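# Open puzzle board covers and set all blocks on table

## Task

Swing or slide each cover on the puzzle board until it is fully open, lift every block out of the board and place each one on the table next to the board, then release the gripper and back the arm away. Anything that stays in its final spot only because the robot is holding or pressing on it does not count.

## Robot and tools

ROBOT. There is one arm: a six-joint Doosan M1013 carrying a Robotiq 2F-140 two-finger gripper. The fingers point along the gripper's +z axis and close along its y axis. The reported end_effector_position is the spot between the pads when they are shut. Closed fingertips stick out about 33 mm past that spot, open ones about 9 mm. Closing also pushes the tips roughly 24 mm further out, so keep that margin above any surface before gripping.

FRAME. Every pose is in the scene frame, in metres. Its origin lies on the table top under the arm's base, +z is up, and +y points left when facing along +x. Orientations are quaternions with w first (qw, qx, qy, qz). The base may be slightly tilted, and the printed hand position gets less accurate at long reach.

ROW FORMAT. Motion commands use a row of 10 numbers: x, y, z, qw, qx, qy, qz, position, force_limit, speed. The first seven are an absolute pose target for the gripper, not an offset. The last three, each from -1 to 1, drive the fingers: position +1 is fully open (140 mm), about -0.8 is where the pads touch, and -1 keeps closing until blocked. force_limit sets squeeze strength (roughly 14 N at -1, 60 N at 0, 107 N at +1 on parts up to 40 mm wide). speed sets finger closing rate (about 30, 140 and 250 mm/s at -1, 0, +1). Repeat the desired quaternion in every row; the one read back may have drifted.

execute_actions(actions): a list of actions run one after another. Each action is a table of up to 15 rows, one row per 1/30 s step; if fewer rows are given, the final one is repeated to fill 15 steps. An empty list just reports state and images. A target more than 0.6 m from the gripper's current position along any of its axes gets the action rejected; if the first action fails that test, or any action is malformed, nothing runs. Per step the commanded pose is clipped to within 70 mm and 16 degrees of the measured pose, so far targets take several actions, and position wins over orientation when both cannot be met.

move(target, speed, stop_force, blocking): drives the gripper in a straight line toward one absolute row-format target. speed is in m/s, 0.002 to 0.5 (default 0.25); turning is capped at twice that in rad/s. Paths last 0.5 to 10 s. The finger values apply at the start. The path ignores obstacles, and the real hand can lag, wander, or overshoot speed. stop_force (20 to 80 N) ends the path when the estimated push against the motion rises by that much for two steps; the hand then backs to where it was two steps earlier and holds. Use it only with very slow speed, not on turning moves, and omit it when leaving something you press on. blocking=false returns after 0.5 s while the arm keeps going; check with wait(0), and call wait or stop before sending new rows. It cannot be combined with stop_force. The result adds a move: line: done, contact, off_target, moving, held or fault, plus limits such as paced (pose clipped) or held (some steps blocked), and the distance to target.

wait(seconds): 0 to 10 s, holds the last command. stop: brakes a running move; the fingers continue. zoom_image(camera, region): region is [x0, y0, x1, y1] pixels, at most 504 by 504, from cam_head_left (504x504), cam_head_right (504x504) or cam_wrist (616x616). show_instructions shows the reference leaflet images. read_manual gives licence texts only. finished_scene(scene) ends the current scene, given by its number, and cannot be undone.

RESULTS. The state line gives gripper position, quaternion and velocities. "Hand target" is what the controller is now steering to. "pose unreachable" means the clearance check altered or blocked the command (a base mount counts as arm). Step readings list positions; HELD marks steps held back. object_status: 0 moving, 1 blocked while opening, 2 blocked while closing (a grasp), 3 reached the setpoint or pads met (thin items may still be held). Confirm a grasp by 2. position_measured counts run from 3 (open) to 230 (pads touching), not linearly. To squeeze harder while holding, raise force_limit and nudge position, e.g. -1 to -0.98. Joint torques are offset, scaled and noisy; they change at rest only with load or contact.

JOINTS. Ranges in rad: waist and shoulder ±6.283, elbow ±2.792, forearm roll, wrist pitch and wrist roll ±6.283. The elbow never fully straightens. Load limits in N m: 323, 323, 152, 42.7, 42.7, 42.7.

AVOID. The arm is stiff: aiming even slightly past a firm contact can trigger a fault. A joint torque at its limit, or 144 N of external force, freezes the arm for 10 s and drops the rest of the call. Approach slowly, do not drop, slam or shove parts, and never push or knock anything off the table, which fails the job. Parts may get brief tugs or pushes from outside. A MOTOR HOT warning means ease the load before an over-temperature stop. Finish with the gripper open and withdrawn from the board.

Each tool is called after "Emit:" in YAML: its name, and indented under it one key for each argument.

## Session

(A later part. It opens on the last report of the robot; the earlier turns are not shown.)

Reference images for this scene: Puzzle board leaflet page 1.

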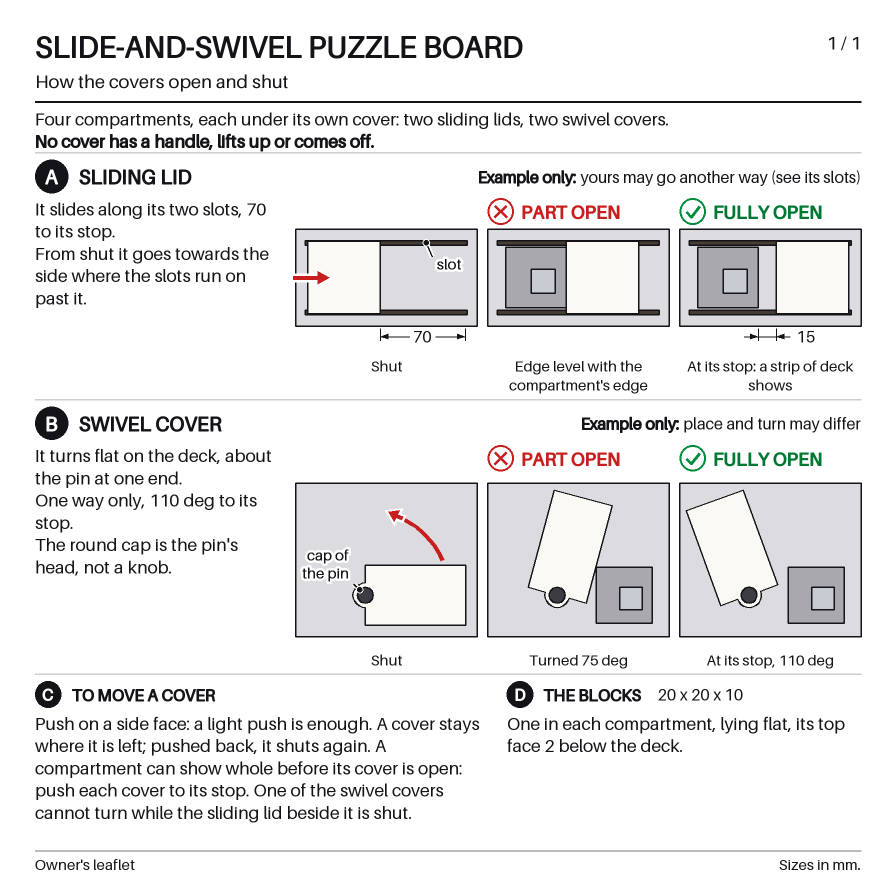

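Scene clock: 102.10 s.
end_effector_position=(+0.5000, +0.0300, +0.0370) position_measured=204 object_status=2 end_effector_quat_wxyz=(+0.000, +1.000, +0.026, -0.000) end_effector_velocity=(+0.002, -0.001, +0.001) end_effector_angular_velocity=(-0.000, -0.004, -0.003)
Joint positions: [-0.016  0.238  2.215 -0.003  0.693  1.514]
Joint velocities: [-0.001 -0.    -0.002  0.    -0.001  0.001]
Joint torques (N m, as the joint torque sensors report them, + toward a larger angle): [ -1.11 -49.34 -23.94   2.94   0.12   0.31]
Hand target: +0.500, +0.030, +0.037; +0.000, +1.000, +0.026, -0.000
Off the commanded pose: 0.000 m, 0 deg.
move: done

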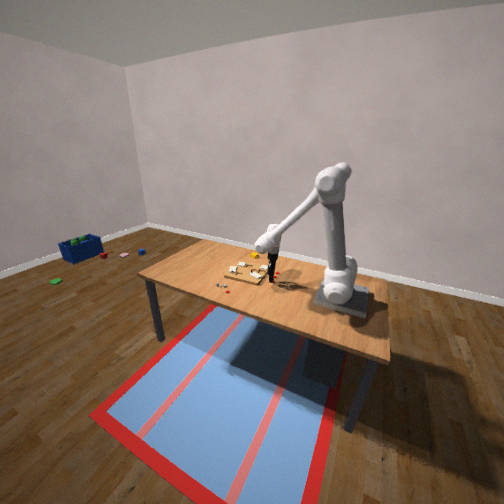

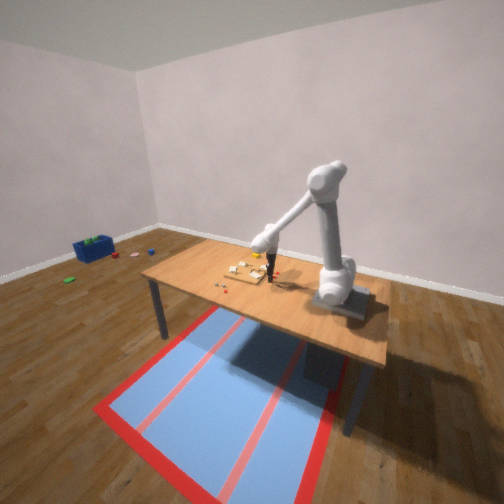

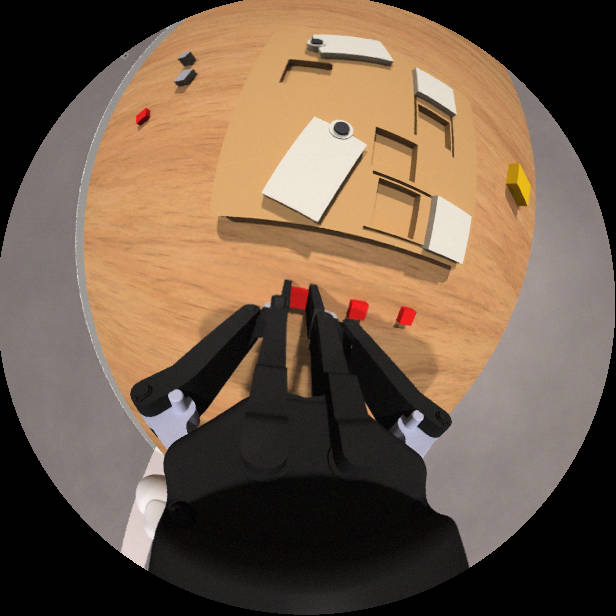

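Emit:
move:
  target: [0.50,0.03,0.037,0,0.9997,0.026,0,-0.44,0,0]

Emit:
move:
  target: [0.48,0.03,0.25,0,0.9997,0.026,0,-0.44,0,0]

Emit:
finished_scene:
  scene: 2

Scene clock: 104.33 s.
end_effector_position=(+0.5000, +0.0300, +0.0370) position_measured=185 object_status=3 end_effector_quat_wxyz=(+0.000, +1.000, +0.026, +0.000) end_effector_velocity=(-0.001, +0.000, -0.000) end_effector_angular_velocity=(+0.000, +0.001, +0.002)
Joint positions: [-0.016  0.238  2.215 -0.003  0.693  1.514]
Joint velocities: [ 0.     0.     0.001  0.001 -0.    -0.003]
Joint torques (N m, as the joint torque sensors report them, + toward a larger angle): [ -2.89 -49.08 -25.13   2.6   -0.01   0.17]
Hand target: +0.500, +0.030, +0.037; +0.000, +1.000, +0.026, +0.000
Off the commanded pose: 0.000 m, 0 deg.
move: done

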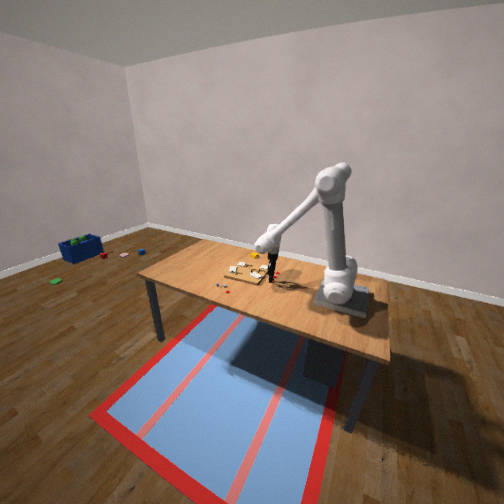

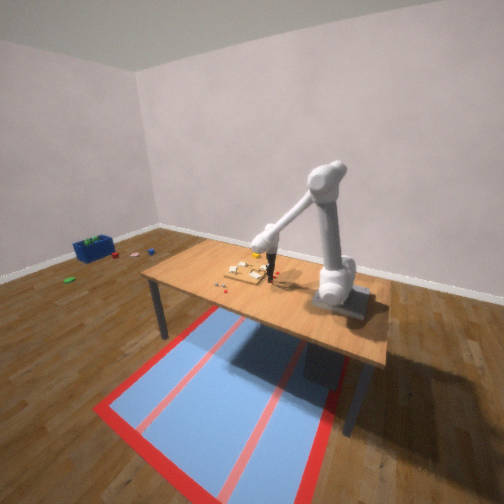

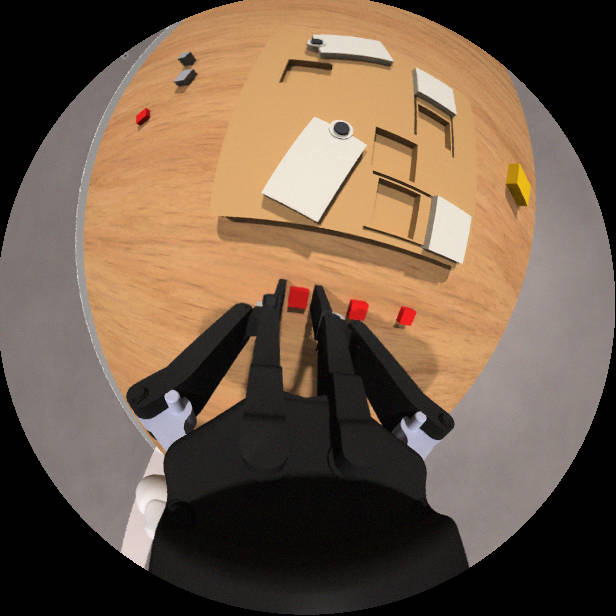

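Scene clock: 105.53 s.
end_effector_position=(+0.4801, +0.0300, +0.2501) position_measured=185 object_status=3 end_effector_quat_wxyz=(-0.000, +1.000, +0.026, -0.000) end_effector_velocity=(+0.001, +0.000, +0.001) end_effector_angular_velocity=(-0.000, -0.002, +0.001)
Joint positions: [-0.015 -0.04   2.045 -0.002  1.141  1.513]
Joint velocities: [ 0.001 -0.    -0.002 -0.    -0.    -0.   ]
Joint torques (N m, as the joint torque sensors report them, + toward a larger angle): [ -1.3  -28.25 -36.13   3.97   0.23   0.37]
Hand target: +0.480, +0.030, +0.250; -0.000, +1.000, +0.026, +0.000
Off the commanded pose: 0.000 m, 0 deg.
move: done

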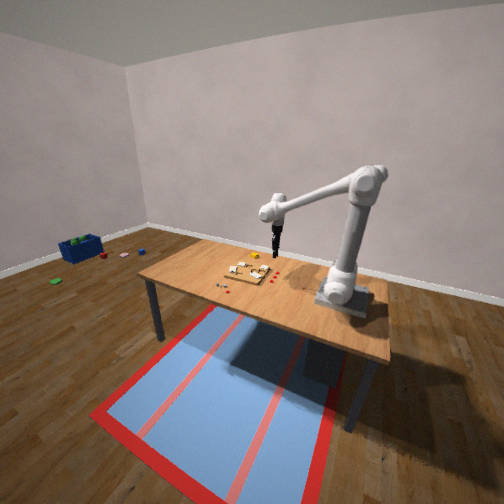

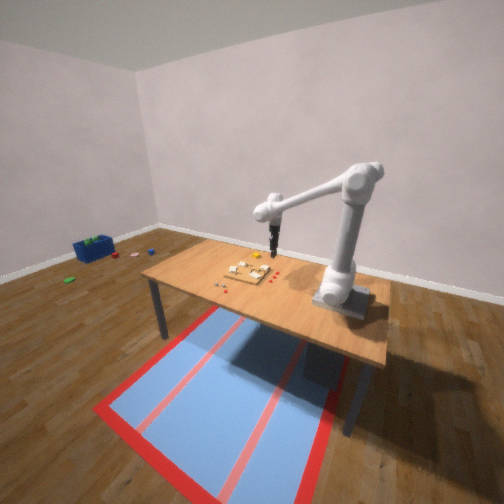

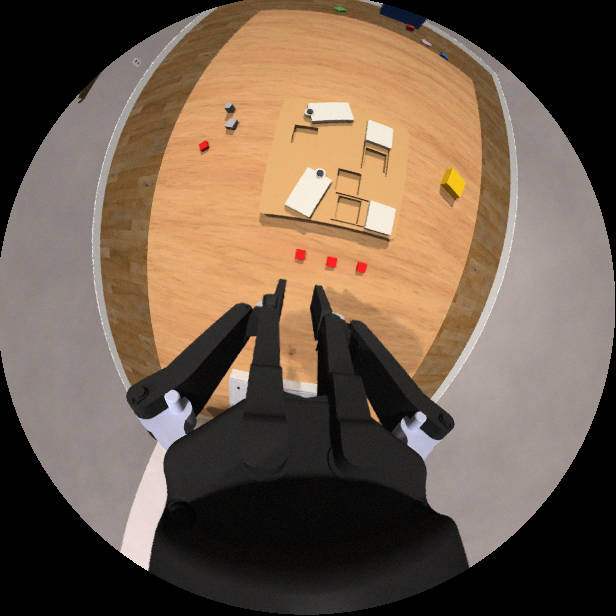

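The scene is finished: the task was done.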